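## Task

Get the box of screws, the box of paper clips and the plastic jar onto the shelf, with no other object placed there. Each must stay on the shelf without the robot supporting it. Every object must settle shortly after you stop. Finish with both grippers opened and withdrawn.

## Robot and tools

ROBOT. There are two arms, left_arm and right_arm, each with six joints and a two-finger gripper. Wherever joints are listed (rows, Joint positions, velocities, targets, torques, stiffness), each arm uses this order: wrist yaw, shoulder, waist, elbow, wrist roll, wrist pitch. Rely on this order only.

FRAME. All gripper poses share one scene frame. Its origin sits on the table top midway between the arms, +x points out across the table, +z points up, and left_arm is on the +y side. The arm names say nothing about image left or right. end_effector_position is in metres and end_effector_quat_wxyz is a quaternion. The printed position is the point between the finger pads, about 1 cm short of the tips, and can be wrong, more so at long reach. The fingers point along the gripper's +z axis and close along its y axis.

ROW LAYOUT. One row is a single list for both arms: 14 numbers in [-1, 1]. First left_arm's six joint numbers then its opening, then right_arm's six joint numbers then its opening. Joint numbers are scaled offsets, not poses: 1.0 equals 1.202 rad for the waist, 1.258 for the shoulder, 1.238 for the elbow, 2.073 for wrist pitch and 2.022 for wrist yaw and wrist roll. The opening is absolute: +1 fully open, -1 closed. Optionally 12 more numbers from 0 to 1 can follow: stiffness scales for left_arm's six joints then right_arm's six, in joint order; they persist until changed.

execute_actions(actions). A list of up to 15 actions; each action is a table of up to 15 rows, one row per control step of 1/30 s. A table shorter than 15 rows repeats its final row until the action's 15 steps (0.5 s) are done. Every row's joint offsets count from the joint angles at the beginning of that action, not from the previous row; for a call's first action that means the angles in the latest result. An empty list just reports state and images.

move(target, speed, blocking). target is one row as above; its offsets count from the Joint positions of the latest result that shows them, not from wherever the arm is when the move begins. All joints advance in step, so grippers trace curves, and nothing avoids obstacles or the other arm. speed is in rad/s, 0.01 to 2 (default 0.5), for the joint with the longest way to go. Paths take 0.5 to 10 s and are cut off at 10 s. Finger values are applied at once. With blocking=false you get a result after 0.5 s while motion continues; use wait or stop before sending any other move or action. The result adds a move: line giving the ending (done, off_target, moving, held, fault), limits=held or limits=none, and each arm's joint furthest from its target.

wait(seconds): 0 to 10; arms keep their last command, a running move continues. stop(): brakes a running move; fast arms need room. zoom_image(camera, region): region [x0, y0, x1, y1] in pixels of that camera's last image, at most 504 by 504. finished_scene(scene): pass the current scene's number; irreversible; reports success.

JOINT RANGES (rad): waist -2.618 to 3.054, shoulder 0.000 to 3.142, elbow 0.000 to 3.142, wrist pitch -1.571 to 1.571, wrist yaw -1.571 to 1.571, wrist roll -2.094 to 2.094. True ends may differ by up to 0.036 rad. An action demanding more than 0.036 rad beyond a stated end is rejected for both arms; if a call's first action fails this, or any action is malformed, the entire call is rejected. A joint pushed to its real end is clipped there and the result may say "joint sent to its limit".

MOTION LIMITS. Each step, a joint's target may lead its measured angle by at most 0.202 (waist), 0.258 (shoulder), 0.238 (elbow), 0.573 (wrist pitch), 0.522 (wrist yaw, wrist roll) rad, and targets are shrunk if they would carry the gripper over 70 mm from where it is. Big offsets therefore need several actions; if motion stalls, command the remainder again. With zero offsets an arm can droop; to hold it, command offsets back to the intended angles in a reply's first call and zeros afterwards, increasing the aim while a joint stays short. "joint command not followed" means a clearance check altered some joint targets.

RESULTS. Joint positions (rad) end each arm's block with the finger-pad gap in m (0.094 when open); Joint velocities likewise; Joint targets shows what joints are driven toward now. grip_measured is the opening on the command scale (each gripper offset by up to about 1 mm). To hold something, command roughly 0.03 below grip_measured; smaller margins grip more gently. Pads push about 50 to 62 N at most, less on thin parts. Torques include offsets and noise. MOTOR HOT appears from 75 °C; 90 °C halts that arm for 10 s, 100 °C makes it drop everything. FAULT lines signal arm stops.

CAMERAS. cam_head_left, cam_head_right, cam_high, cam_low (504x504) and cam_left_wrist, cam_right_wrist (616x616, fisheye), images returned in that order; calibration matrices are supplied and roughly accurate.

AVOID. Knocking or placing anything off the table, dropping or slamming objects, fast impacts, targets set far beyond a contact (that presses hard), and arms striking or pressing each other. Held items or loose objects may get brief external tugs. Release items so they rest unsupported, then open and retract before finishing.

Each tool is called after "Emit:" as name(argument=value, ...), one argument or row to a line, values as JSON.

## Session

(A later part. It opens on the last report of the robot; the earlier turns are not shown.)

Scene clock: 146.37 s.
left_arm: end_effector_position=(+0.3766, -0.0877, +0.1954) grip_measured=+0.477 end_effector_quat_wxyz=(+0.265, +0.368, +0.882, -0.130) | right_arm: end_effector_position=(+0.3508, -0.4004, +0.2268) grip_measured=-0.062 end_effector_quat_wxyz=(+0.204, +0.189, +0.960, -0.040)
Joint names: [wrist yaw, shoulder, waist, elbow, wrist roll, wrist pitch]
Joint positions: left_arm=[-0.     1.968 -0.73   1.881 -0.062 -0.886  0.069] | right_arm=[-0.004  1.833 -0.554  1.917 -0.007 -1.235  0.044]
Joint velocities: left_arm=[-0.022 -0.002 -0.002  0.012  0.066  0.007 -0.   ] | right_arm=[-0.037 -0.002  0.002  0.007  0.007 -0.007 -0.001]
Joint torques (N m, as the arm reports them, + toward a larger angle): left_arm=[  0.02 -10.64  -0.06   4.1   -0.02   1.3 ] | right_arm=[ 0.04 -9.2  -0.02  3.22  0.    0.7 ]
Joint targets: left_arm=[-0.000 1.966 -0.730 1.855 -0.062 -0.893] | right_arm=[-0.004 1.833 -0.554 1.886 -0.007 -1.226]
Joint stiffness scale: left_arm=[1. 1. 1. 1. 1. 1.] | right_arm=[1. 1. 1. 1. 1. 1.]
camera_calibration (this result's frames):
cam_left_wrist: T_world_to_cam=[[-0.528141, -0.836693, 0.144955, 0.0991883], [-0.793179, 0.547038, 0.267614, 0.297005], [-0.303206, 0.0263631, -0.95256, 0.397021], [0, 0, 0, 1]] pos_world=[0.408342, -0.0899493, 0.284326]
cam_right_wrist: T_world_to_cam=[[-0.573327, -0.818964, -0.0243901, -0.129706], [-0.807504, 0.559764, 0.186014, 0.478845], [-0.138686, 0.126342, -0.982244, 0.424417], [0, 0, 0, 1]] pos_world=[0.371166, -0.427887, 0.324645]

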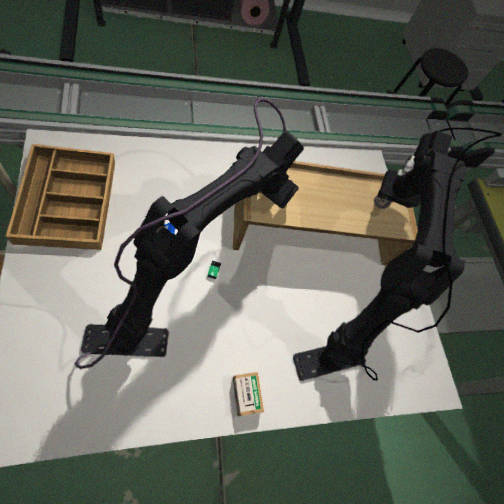

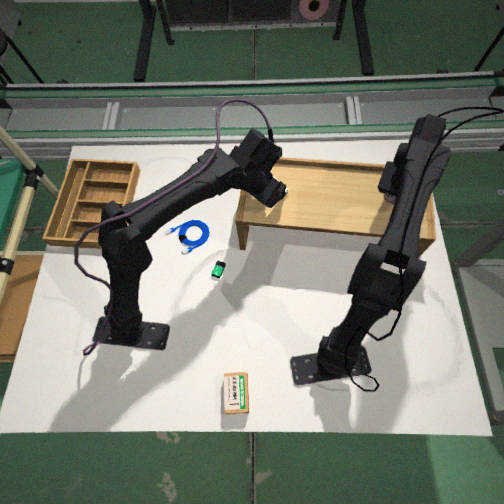

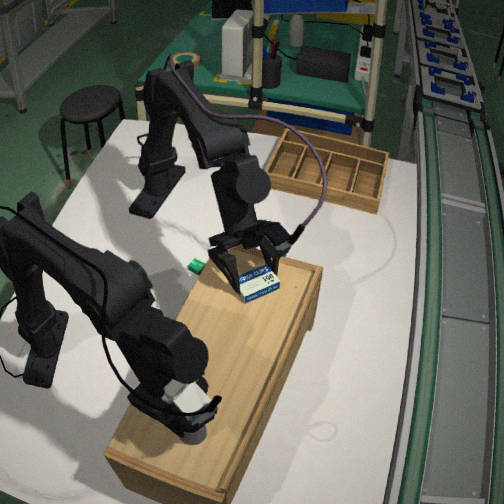

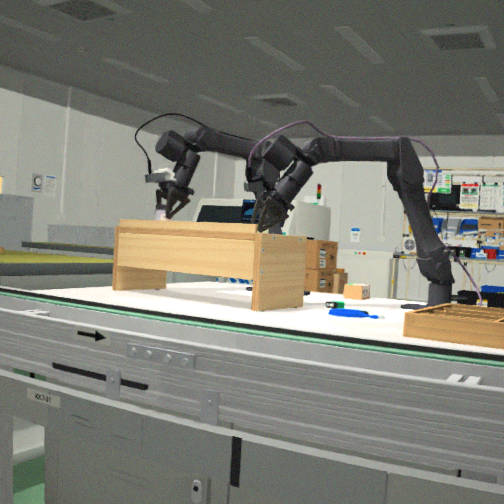

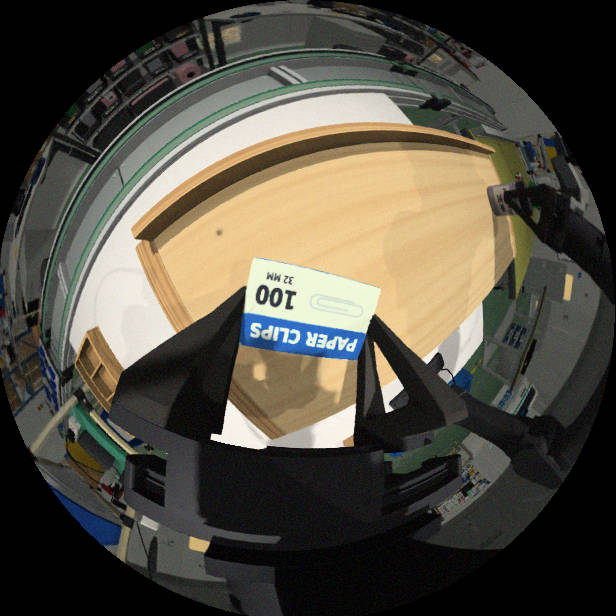

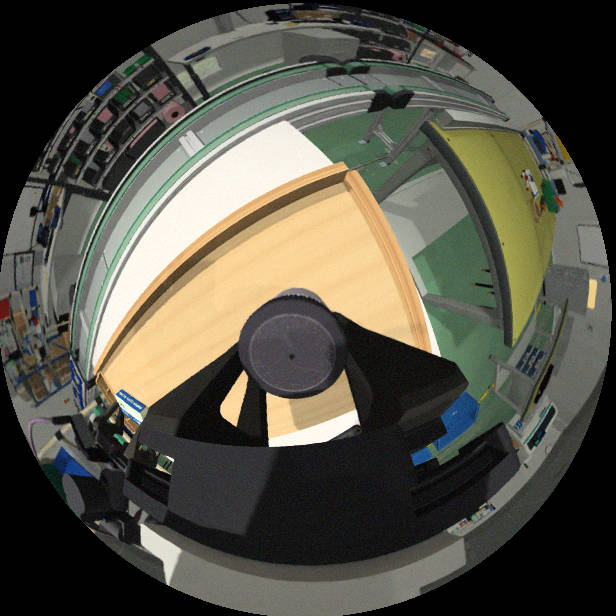

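Emit:
execute_actions(
  actions=[
    [[0,-0.005,0,0,0,0,0.43,0,-0.003,0,0,0,0,-0.1],[0,-0.005,0,0,0,0,0.43,0,-0.003,0,0,0,0,-0.1],[0,-0.005,0,0,0,0,0.5,0,-0.003,0,0,0,0,0],[0,-0.005,0,0,0,0,0.6,0,-0.003,0,0,0,0,0.2],[0,-0.005,0,0,0,0,0.8,0,-0.003,0,0,0,0,0.5],[0,-0.005,0,0,0,0,1,0,-0.003,0,0,0,0,1]],
  ],
)

Emit:
move(
  target=[0,-0.39,0,-0.3,0,-0.055,1, 0,-0.32,0,-0.21,0,-0.055,1],
  speed=0.8,
)

Scene clock: 157.00 s.
left_arm: end_effector_position=(+0.3768, -0.0878, +0.1956) grip_measured=+1.000 end_effector_quat_wxyz=(+0.265, +0.368, +0.882, -0.130) | right_arm: end_effector_position=(+0.3511, -0.4007, +0.2265) grip_measured=+1.000 end_effector_quat_wxyz=(+0.204, +0.189, +0.960, -0.040)
Joint names: [wrist yaw, shoulder, waist, elbow, wrist roll, wrist pitch]
Joint positions: left_arm=[-0.     1.968 -0.73   1.881 -0.062 -0.884  0.094] | right_arm=[-0.004  1.834 -0.554  1.917 -0.007 -1.234  0.094]
Joint velocities: left_arm=[ 0.007 -0.002 -0.022 -0.022 -0.007 -0.037  0.   ] | right_arm=[-0.037 -0.007  0.002 -0.002 -0.007 -0.081  0.   ]
Joint torques (N m, as the arm reports them, + toward a larger angle): left_arm=[ -0.01 -11.32   0.     5.86   0.02   1.45] | right_arm=[ 0.02 -9.81 -0.01  5.21  0.    0.58]
Joint targets: left_arm=[-0.000 1.962 -0.730 1.881 -0.062 -0.886] | right_arm=[-0.004 1.829 -0.554 1.917 -0.007 -1.235]
Joint stiffness scale: left_arm=[1. 1. 1. 1. 1. 1.] | right_arm=[1. 1. 1. 1. 1. 1.]
camera_calibration (this result's frames):
cam_left_wrist: T_world_to_cam=[[-0.528251, -0.836568, 0.145279, 0.0990872], [-0.79338, 0.547268, 0.266545, 0.297486], [-0.30249, 0.0255415, -0.95281, 0.396932], [0, 0, 0, 1]] pos_world=[0.40843, -0.0900498, 0.284512]
cam_right_wrist: T_world_to_cam=[[-0.573587, -0.818801, -0.0237092, -0.129764], [-0.80728, 0.560135, 0.185872, 0.479409], [-0.138912, 0.125754, -0.982288, 0.424], [0, 0, 0, 1]] pos_world=[0.371485, -0.428104, 0.324305]

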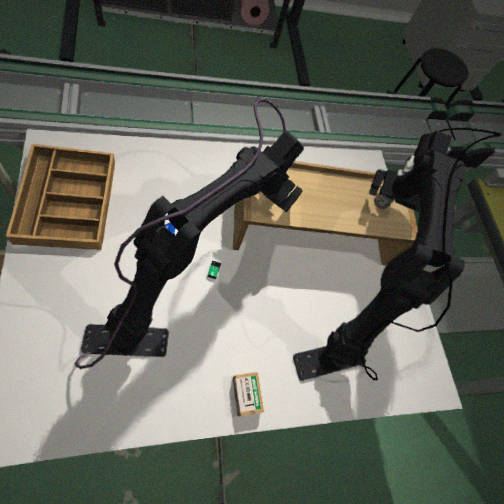

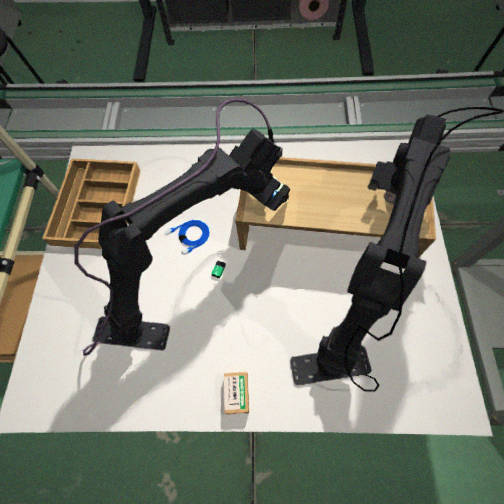

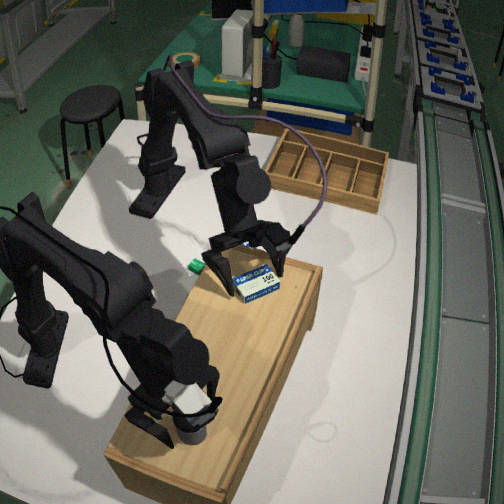

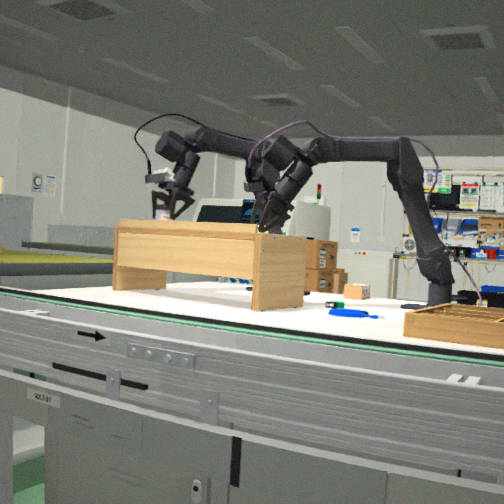

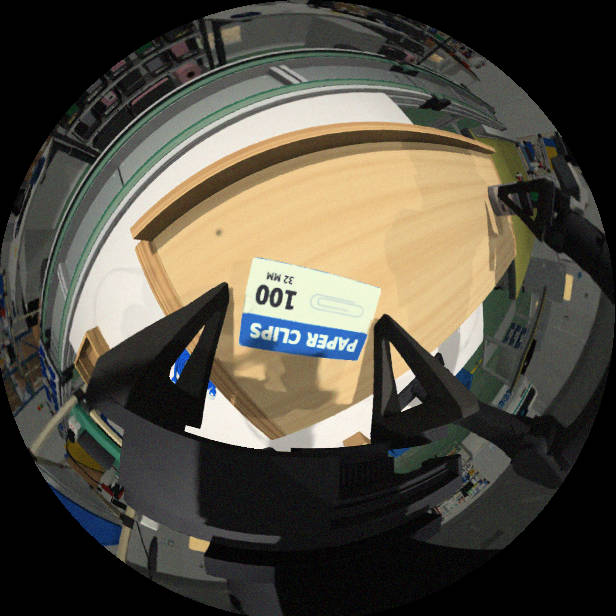

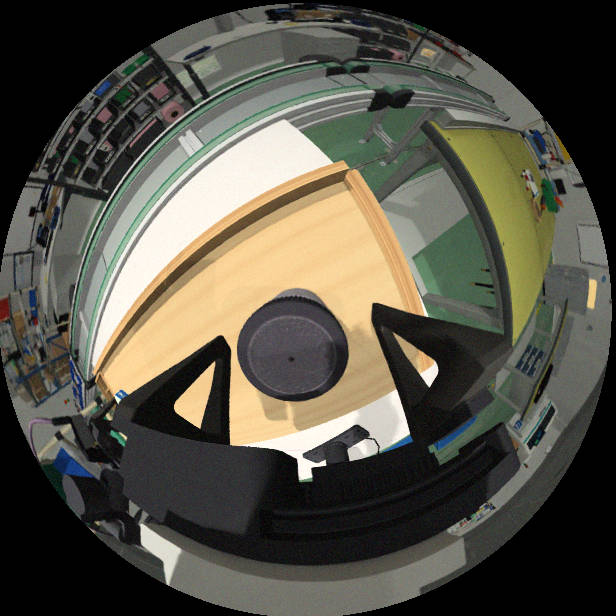

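Scene clock: 158.23 s.
left_arm: end_effector_position=(+0.2931, +0.0081, +0.2432) grip_measured=+1.000 end_effector_quat_wxyz=(+0.267, +0.368, +0.881, -0.132) | right_arm: end_effector_position=(+0.2518, -0.3590, +0.2664) grip_measured=+1.000 end_effector_quat_wxyz=(+0.215, +0.189, +0.957, -0.042)
Joint names: [wrist yaw, shoulder, waist, elbow, wrist roll, wrist pitch]
Joint positions: left_arm=[-0.     1.493 -0.73   1.517 -0.062 -0.989  0.094] | right_arm=[-0.004  1.451 -0.554  1.664 -0.007 -1.342  0.094]
Joint velocities: left_arm=[-0.007  0.012  0.002  0.017 -0.081 -0.022  0.   ] | right_arm=[ 0.007  0.002  0.002 -0.017  0.007 -0.051  0.   ]
Joint torques (N m, as the arm reports them, + toward a larger angle): left_arm=[ 0.01 -7.16  0.03  5.44 -0.04  1.32] | right_arm=[ 0.03 -6.94  0.    4.64  0.02  0.59]
Joint targets: left_arm=[-0.000 1.477 -0.730 1.510 -0.062 -0.998] | right_arm=[-0.004 1.432 -0.554 1.656 -0.007 -1.348]
Joint stiffness scale: left_arm=[1. 1. 1. 1. 1. 1.] | right_arm=[1. 1. 1. 1. 1. 1.]
move: done; limits=none; left_arm: farthest joint: the shoulder, 0.015 radians from its target (0.490 radians at the start); right_arm: farthest joint: the shoulder, 0.020 radians from its target (0.403 radians at the start)
camera_calibration (this result's frames):
cam_left_wrist: T_world_to_cam=[[-0.528763, -0.83598, 0.146789, 0.127996], [-0.794307, 0.548331, 0.261554, 0.16737], [-0.299143, 0.0217042, -0.953961, 0.413923], [0, 0, 0, 1]] pos_world=[0.324445, 0.00624465, 0.332302]
cam_right_wrist: T_world_to_cam=[[-0.573056, -0.819024, -0.0283858, -0.150574], [-0.810854, 0.561636, 0.16456, 0.375605], [-0.118837, 0.117319, -0.985958, 0.437097], [0, 0, 0, 1]] pos_world=[0.270216, -0.385557, 0.364876]

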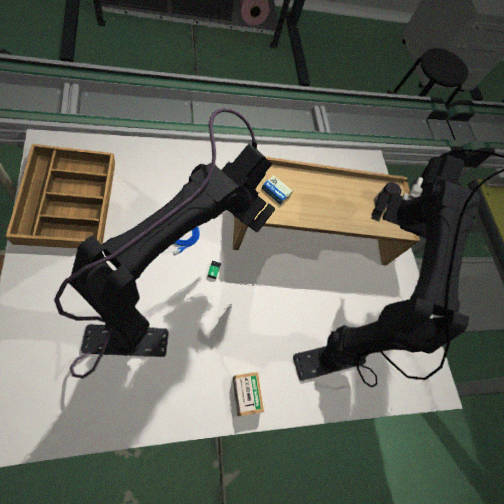

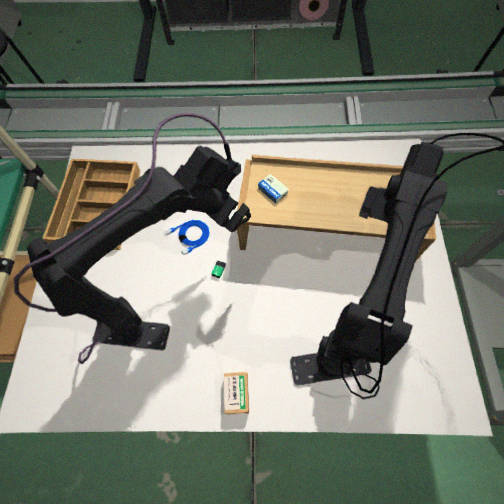

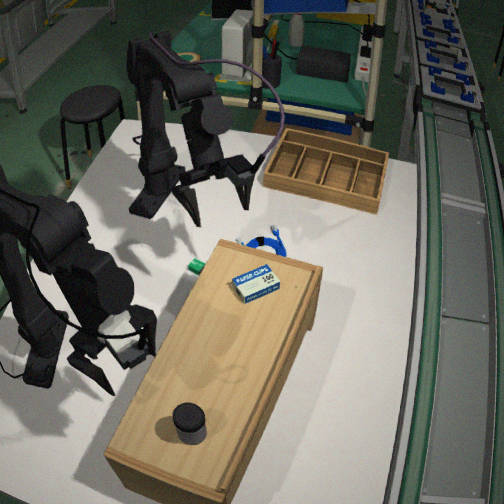

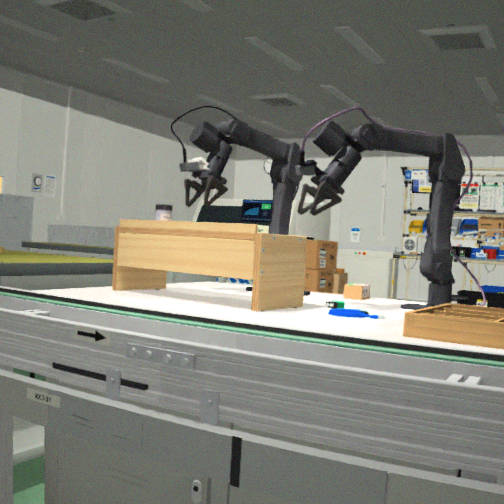

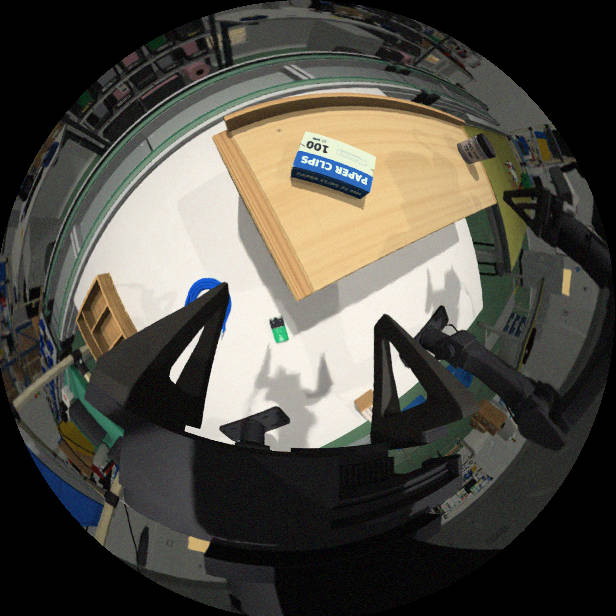

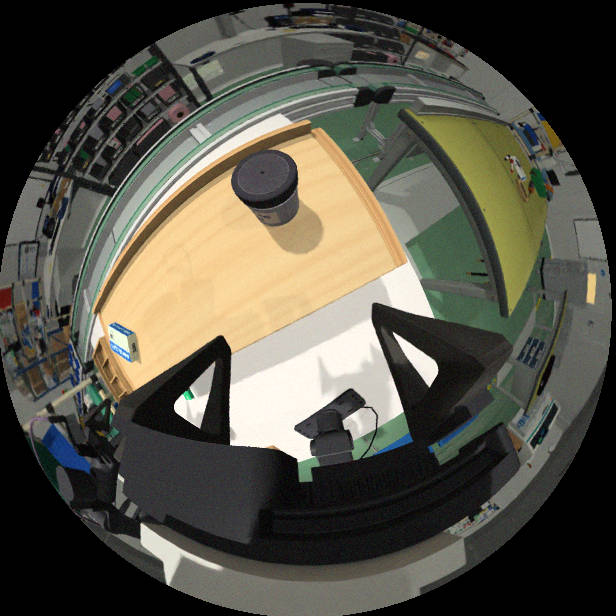

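Emit:
move(
  target=[0,-0.45,0.7,-0.55,0,0,1, -0.1,0,0.83,-0.1,-0.39,0,1],
  speed=1.4,
)

Emit:
move(
  target=[0,0,0,0,0,0,1, -0.106,0.015,0.82,-0.382,-0.392,0.084,1],
  speed=1.4,
)

Scene clock: 165.43 s.
left_arm: end_effector_position=(+0.2683, +0.2933, +0.1442) grip_measured=+1.000 end_effector_quat_wxyz=(+0.231, -0.019, +0.973, -0.008) | right_arm: end_effector_position=(+0.1882, -0.0363, +0.2317) grip_measured=+1.000 end_effector_quat_wxyz=(+0.170, -0.638, +0.747, +0.077)
Joint names: [wrist yaw, shoulder, waist, elbow, wrist roll, wrist pitch]
Joint positions: left_arm=[-0.004  0.952  0.101  0.841 -0.062 -0.993  0.094] | right_arm=[-0.19   1.451  0.439  1.548 -0.788 -1.341  0.094]
Joint velocities: left_arm=[-0.051 -0.002 -0.017  0.027 -0.037 -0.022  0.   ] | right_arm=[ 0.007 -0.022  0.002  0.002  0.051 -0.051  0.   ]
Joint torques (N m, as the arm reports them, + toward a larger angle): left_arm=[ 0.09 -3.31  0.94  5.26  0.01  1.26] | right_arm=[-0.23 -5.14  0.5   4.71 -0.04  0.46]
Joint targets: left_arm=[-0.000 0.927 0.112 0.836 -0.062 -0.989] | right_arm=[-0.206 1.451 0.444 1.540 -0.795 -1.342]
Joint stiffness scale: left_arm=[1. 1. 1. 1. 1. 1.] | right_arm=[1. 1. 1. 1. 1. 1.]
move: off_target (left_arm); limits=none; left_arm: farthest joint: the shoulder, 0.025 radians from its target (0.566 radians at the start); right_arm: farthest joint: the wrist yaw, 0.016 radians from its target (0.203 radians at the start)
camera_calibration (this result's frames):
cam_left_wrist: T_world_to_cam=[[0.279355, -0.95456, 0.103811, 0.192012], [-0.895266, -0.21986, 0.387505, 0.251437], [-0.347073, -0.20119, -0.916004, 0.378586], [0, 0, 0, 1]] pos_world=[0.30286, 0.314736, 0.229421]
cam_right_wrist: T_world_to_cam=[[0.918283, -0.38602, 0.0880102, -0.215707], [-0.39589, -0.892254, 0.217151, 0.00542588], [-0.0052971, -0.234248, -0.972162, 0.320128], [0, 0, 0, 1]] pos_world=[0.201924, -0.00343666, 0.329022]

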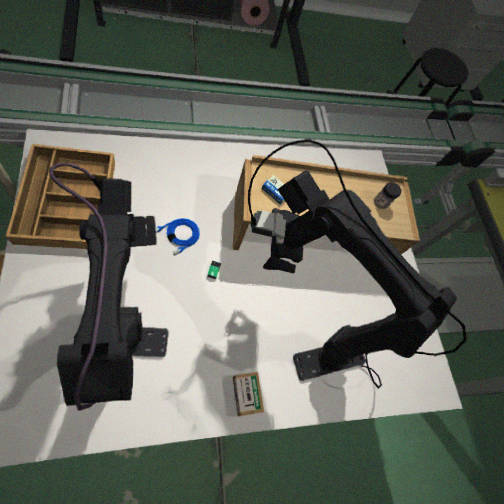

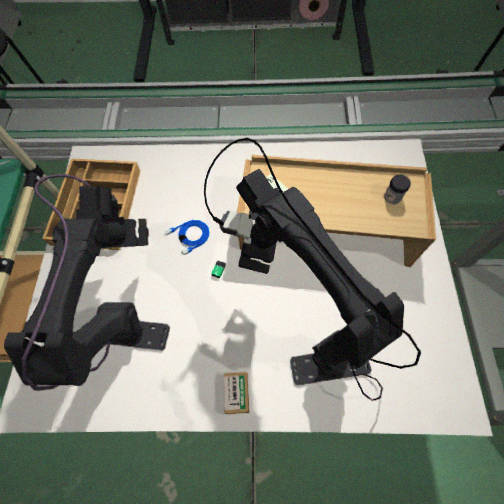

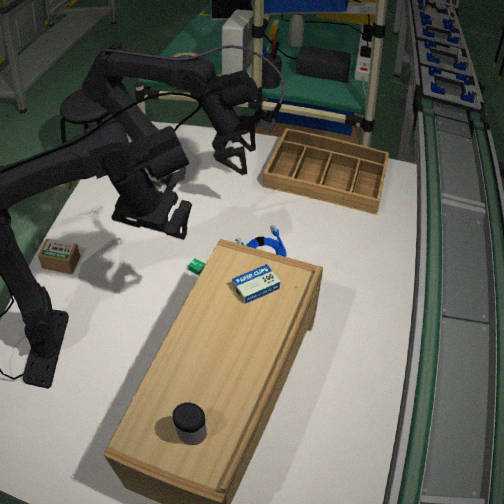

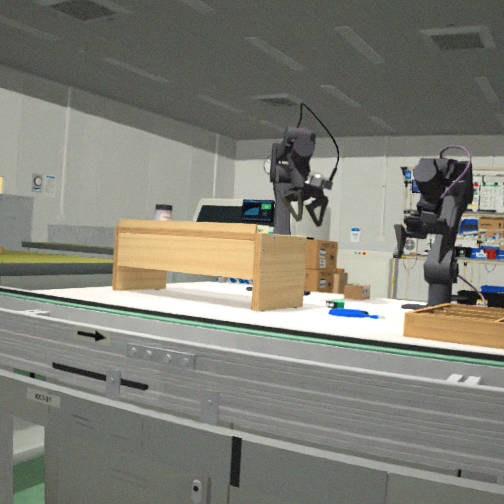

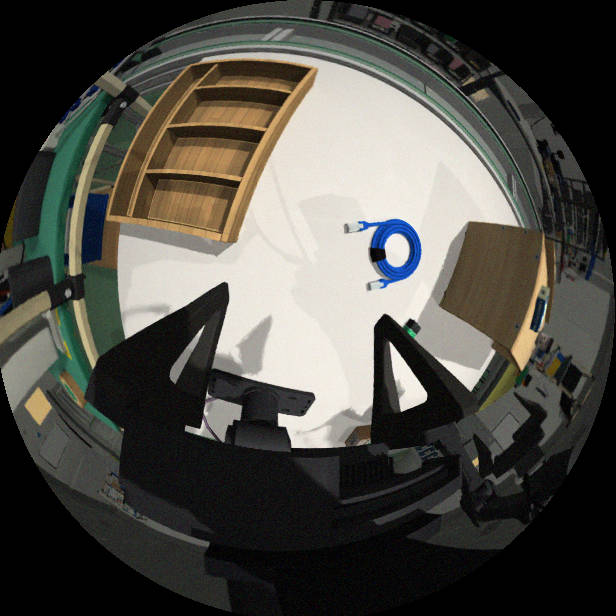

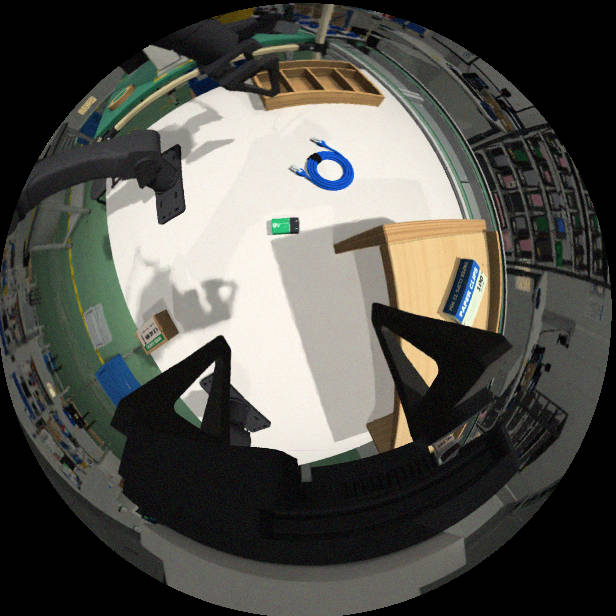

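Scene clock: 167.17 s.
left_arm: end_effector_position=(+0.2683, +0.2933, +0.1442) grip_measured=+1.000 end_effector_quat_wxyz=(+0.231, -0.019, +0.973, -0.008) | right_arm: end_effector_position=(-0.1136, +0.0080, +0.1095) grip_measured=+1.000 end_effector_quat_wxyz=(-0.007, +0.982, +0.004, -0.190)
Joint names: [wrist yaw, shoulder, waist, elbow, wrist roll, wrist pitch]
Joint positions: left_arm=[-0.004  0.952  0.101  0.841 -0.062 -0.993  0.094] | right_arm=[-0.382  1.463  1.419  1.08  -1.573 -1.173  0.094]
Joint velocities: left_arm=[ 0.022  0.012  0.012 -0.002  0.007 -0.022  0.   ] | right_arm=[ 0.007  0.002 -0.007 -0.012  0.007  0.051  0.   ]
Joint torques (N m, as the arm reports them, + toward a larger angle): left_arm=[ 0.04 -1.15  0.03  5.83 -0.01  1.18] | right_arm=[-0.38 -4.37  0.58  4.73 -0.02  0.  ]
Joint targets: left_arm=[-0.004 0.952 0.101 0.841 -0.062 -0.993] | right_arm=[-0.404 1.470 1.425 1.075 -1.581 -1.167]
Joint stiffness scale: left_arm=[1. 1. 1. 1. 1. 1.] | right_arm=[1. 1. 1. 1. 1. 1.]
move: off_target (right_arm); limits=none; left_arm: farthest joint: the waist, 0.000 radians from its target (0.000 radians at the start); right_arm: farthest joint: the wrist yaw, 0.022 radians from its target (0.215 radians at the start)
camera_calibration (this result's frames):
cam_left_wrist: T_world_to_cam=[[0.279355, -0.95456, 0.103811, 0.192012], [-0.895266, -0.21986, 0.387505, 0.251437], [-0.347073, -0.20119, -0.916004, 0.378586], [0, 0, 0, 1]] pos_world=[0.30286, 0.314736, 0.229421]
cam_right_wrist: T_world_to_cam=[[0.214071, 0.976818, -0.000915803, 0.0081197], [0.953404, -0.208735, 0.217833, 0.0997212], [0.212592, -0.0475048, -0.975986, 0.233805], [0, 0, 0, 1]] pos_world=[-0.146518, 0.0239907, 0.206475]

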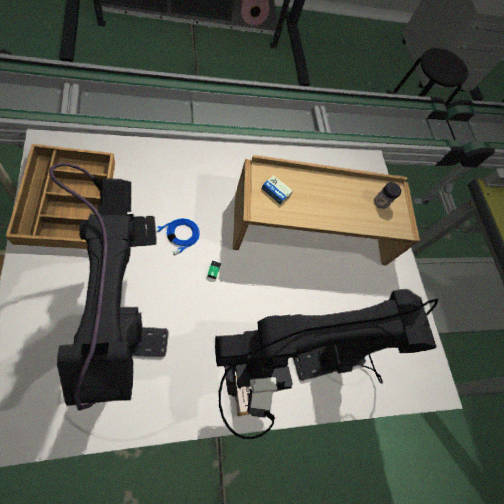

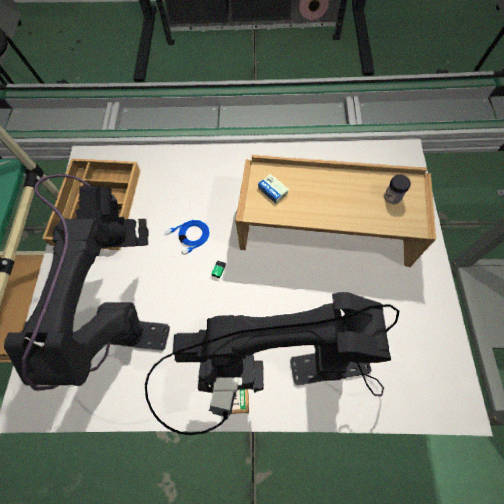

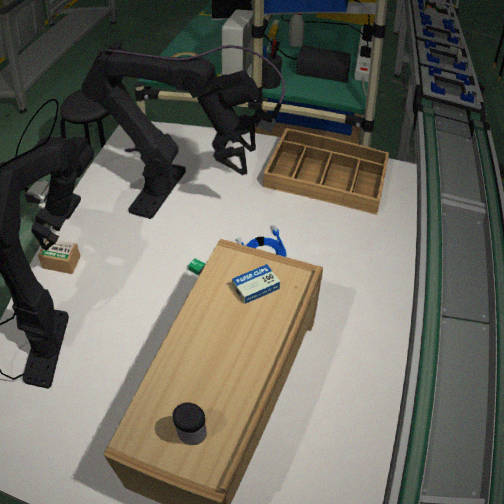

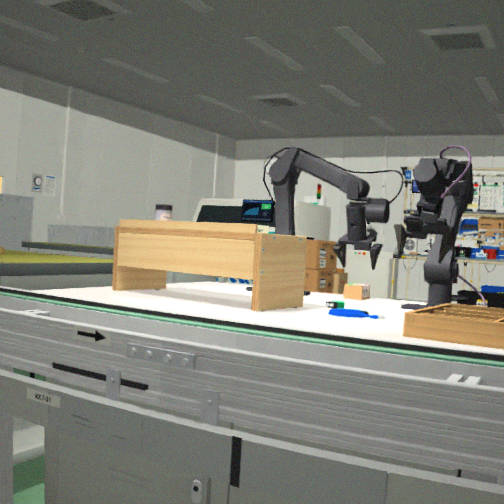

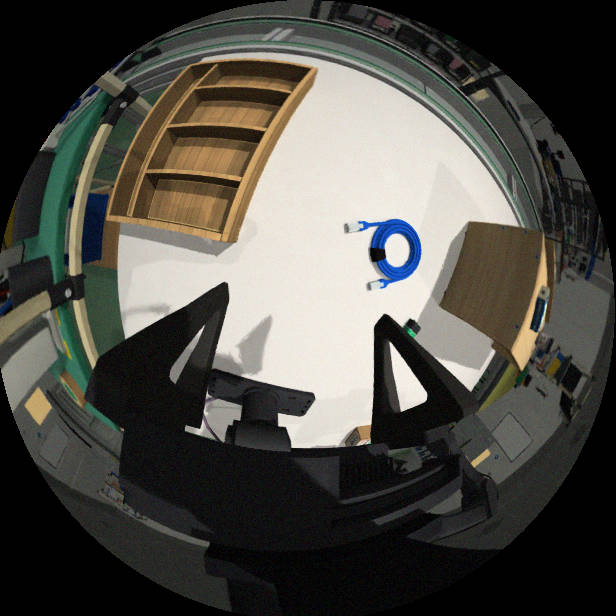

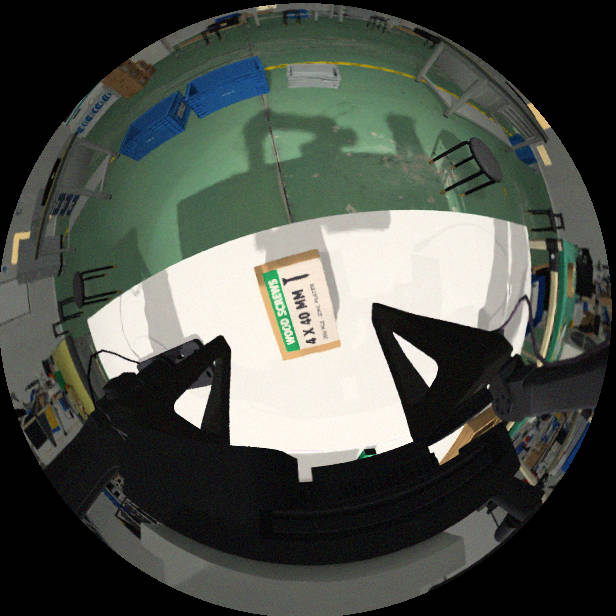

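Emit:
move(
  target=[0,0,0,0,0,0,1, -0.008,0.096,0,-0.188,-0.021,0.16,1],
  speed=0.5,
)

Scene clock: 175.60 s.
left_arm: end_effector_position=(+0.2683, +0.2933, +0.1442) grip_measured=+1.000 end_effector_quat_wxyz=(+0.231, -0.019, +0.973, -0.008) | right_arm: end_effector_position=(-0.1135, +0.0078, +0.0297) grip_measured=+1.000 end_effector_quat_wxyz=(-0.002, +0.982, +0.020, -0.190)
Joint names: [wrist yaw, shoulder, waist, elbow, wrist roll, wrist pitch]
Joint positions: left_arm=[-0.004  0.952  0.101  0.841 -0.062 -0.993  0.094] | right_arm=[-0.382  1.576  1.419  0.852 -1.608 -0.848  0.094]
Joint velocities: left_arm=[-0.066  0.012  0.007 -0.002 -0.007  0.051  0.   ] | right_arm=[ 0.066 -0.012 -0.002 -0.007 -0.125  0.066  0.   ]
Joint torques (N m, as the arm reports them, + toward a larger angle): left_arm=[ 0.04 -0.96 -0.12  5.92  0.02  1.2 ] | right_arm=[-0.34 -4.83  0.02  4.17 -0.05 -0.01]
Joint targets: left_arm=[-0.004 0.952 0.101 0.841 -0.062 -0.993] | right_arm=[-0.398 1.584 1.419 0.847 -1.615 -0.842]
Joint stiffness scale: left_arm=[1. 1. 1. 1. 1. 1.] | right_arm=[1. 1. 1. 1. 1. 1.]
move: done; limits=none; left_arm: farthest joint: the waist, 0.000 radians from its target (0.000 radians at the start); right_arm: farthest joint: the wrist yaw, 0.016 radians from its target (0.016 radians at the start)
camera_calibration (this result's frames):
cam_left_wrist: T_world_to_cam=[[0.279355, -0.95456, 0.103811, 0.192012], [-0.895266, -0.21986, 0.387505, 0.251437], [-0.347073, -0.20119, -0.916004, 0.378586], [0, 0, 0, 1]] pos_world=[0.30286, 0.314736, 0.229421]
cam_right_wrist: T_world_to_cam=[[0.182159, 0.983264, -0.00329503, 0.00462796], [0.959555, -0.177033, 0.218893, 0.117433], [0.214646, -0.0430349, -0.975743, 0.156031], [0, 0, 0, 1]] pos_world=[-0.147018, 0.0229538, 0.126556]

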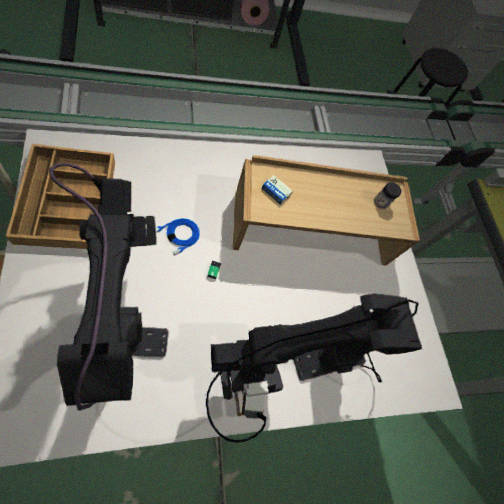

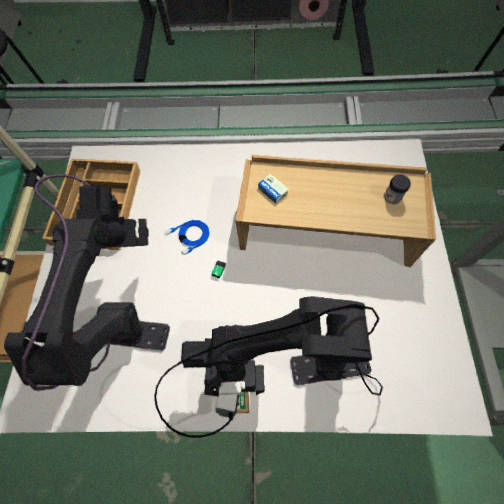

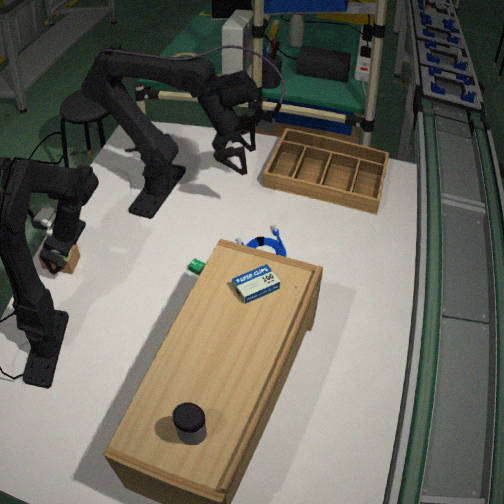

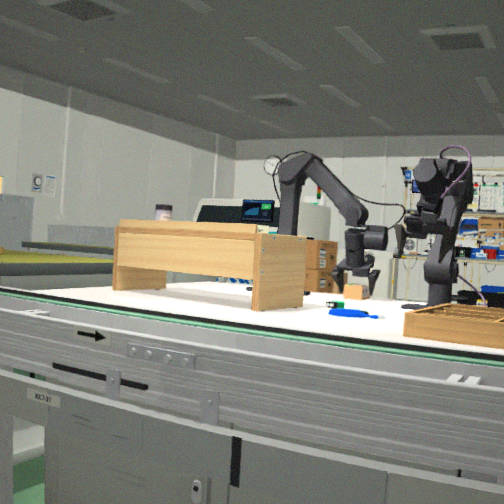

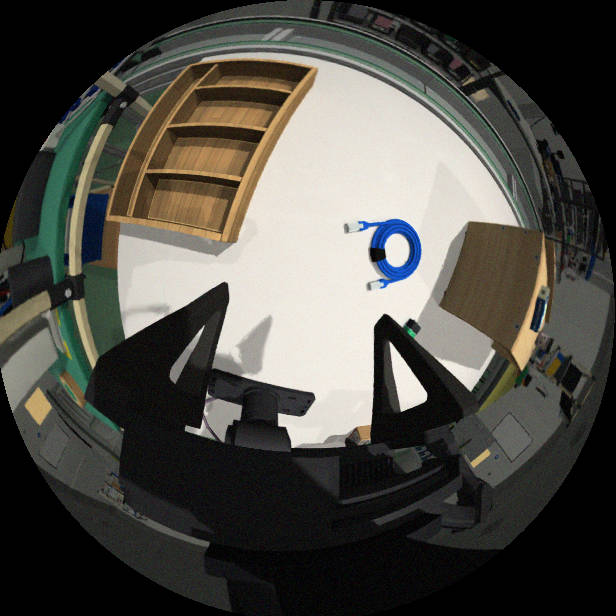

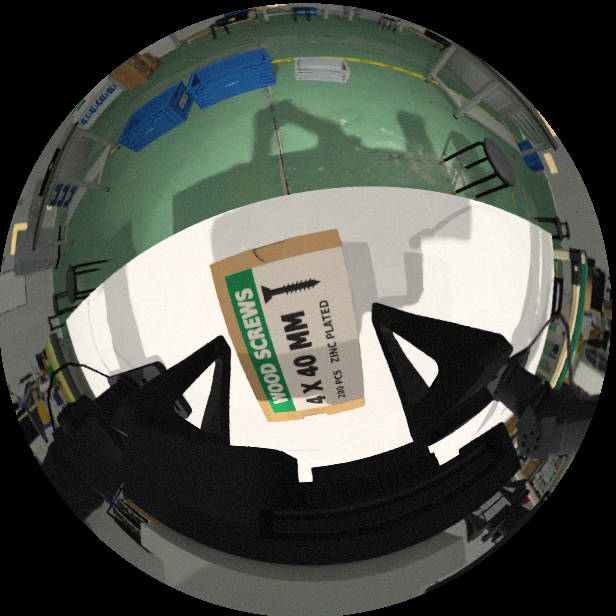

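Emit:
execute_actions(
  actions=[
    [[0,0,0,0,0,0,1,0,0,0,0,0,0,0.85],[0,0,0,0,0,0,1,0,0,0,0,0,0,0.7],[0,0,0,0,0,0,1,0,0,0,0,0,0,0.6],[0,0,0,0,0,0,1,0,0,0,0,0,0,0.5],[0,0,0,0,0,0,1,0,0,0,0,0,0,0.43],[0,0,0,0,0,0,1,0,0,0,0,0,0,0.38],[0,0,0,0,0,0,1,0,0,0,0,0,0,0.34],[0,0,0,0,0,0,1,0,0,0,0,0,0,0.3],[0,0,0,0,0,0,1,0,0,0,0,0,0,0.26],[0,0,0,0,0,0,1,0,0,0,0,0,0,0.23],[0,0,0,0,0,0,1,0,0,0,0,0,0,0.2],[0,0,0,0,0,0,1,0,0,0,0,0,0,0.17],[0,0,0,0,0,0,1,0,0,0,0,0,0,0.14]],
  ],
)

Scene clock: 179.30 s.
left_arm: end_effector_position=(+0.2683, +0.2933, +0.1442) grip_measured=+1.000 end_effector_quat_wxyz=(+0.231, -0.019, +0.973, -0.008) | right_arm: end_effector_position=(-0.1133, +0.0089, +0.0296) grip_measured=+0.209 end_effector_quat_wxyz=(-0.005, +0.982, +0.021, -0.189)
Joint names: [wrist yaw, shoulder, waist, elbow, wrist roll, wrist pitch]
Joint positions: left_arm=[-0.004  0.952  0.101  0.841 -0.062 -0.993  0.094] | right_arm=[-0.381  1.576  1.419  0.852 -1.608 -0.844  0.057]
Joint velocities: left_arm=[ 0.022 -0.002 -0.007  0.022 -0.051 -0.066  0.   ] | right_arm=[ 0.037 -0.002  0.007  0.007 -0.007 -0.051  0.001]
Joint torques (N m, as the arm reports them, + toward a larger angle): left_arm=[ 0.04 -0.98  0.15  5.87  0.01  1.2 ] | right_arm=[-0.19 -5.55 -0.03  4.52  0.   -0.13]
Joint targets: left_arm=[-0.004 0.952 0.101 0.841 -0.062 -0.993] | right_arm=[-0.382 1.576 1.419 0.852 -1.608 -0.849]
Joint stiffness scale: left_arm=[1. 1. 1. 1. 1. 1.] | right_arm=[1. 1. 1. 1. 1. 1.]
camera_calibration (this result's frames):
cam_left_wrist: T_world_to_cam=[[0.279355, -0.95456, 0.103811, 0.192012], [-0.895266, -0.21986, 0.387505, 0.251437], [-0.347073, -0.20119, -0.916004, 0.378586], [0, 0, 0, 1]] pos_world=[0.30286, 0.314736, 0.229421]
cam_right_wrist: T_world_to_cam=[[0.18216, 0.983268, 0.0014158, 0.00339248], [0.959308, -0.178037, 0.219158, 0.117437], [0.215743, -0.0385636, -0.975688, 0.156046], [0, 0, 0, 1]] pos_world=[-0.146942, 0.0235902, 0.12651]

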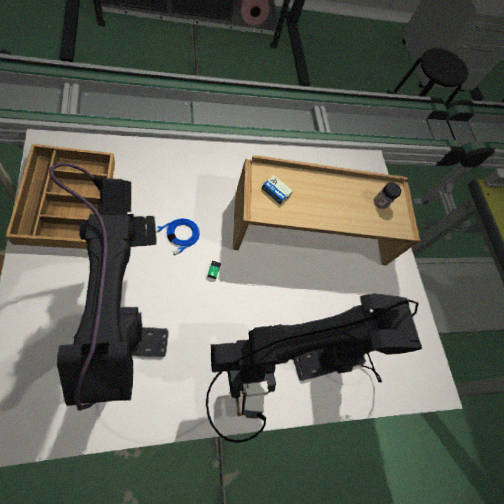

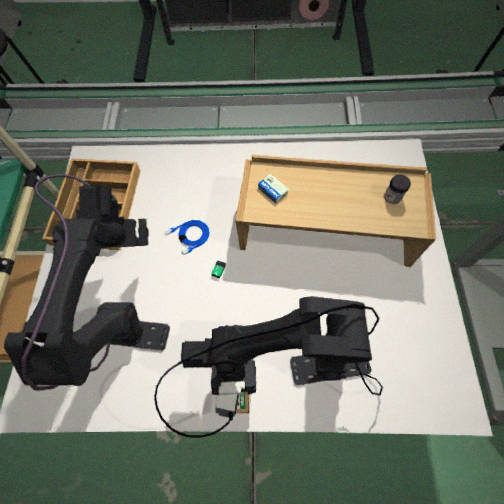

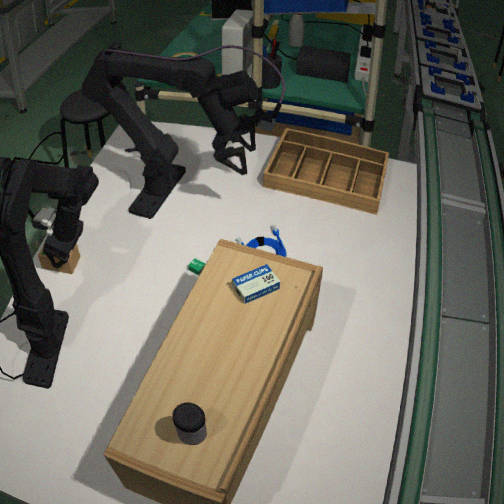

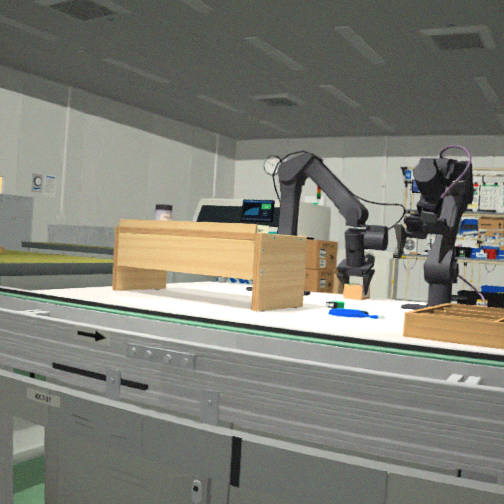

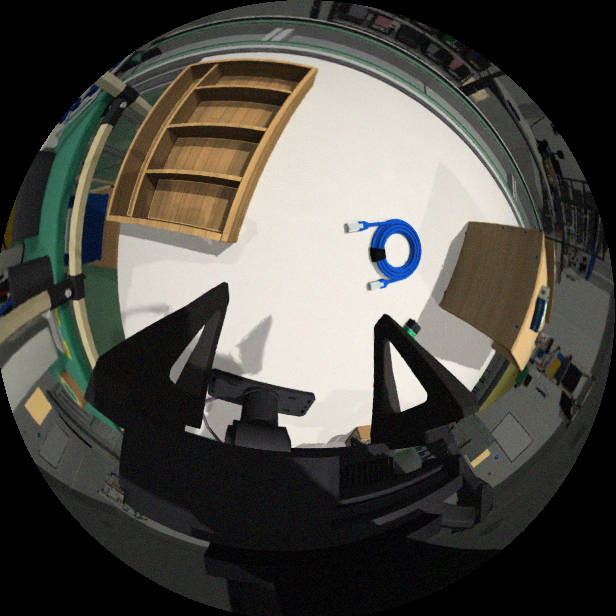

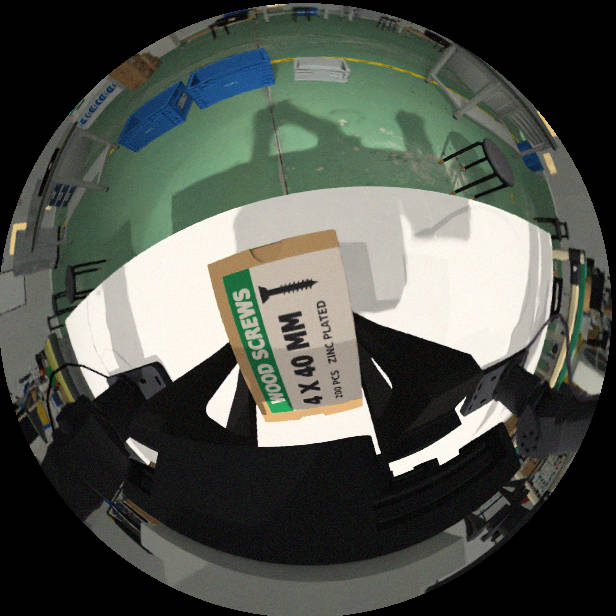

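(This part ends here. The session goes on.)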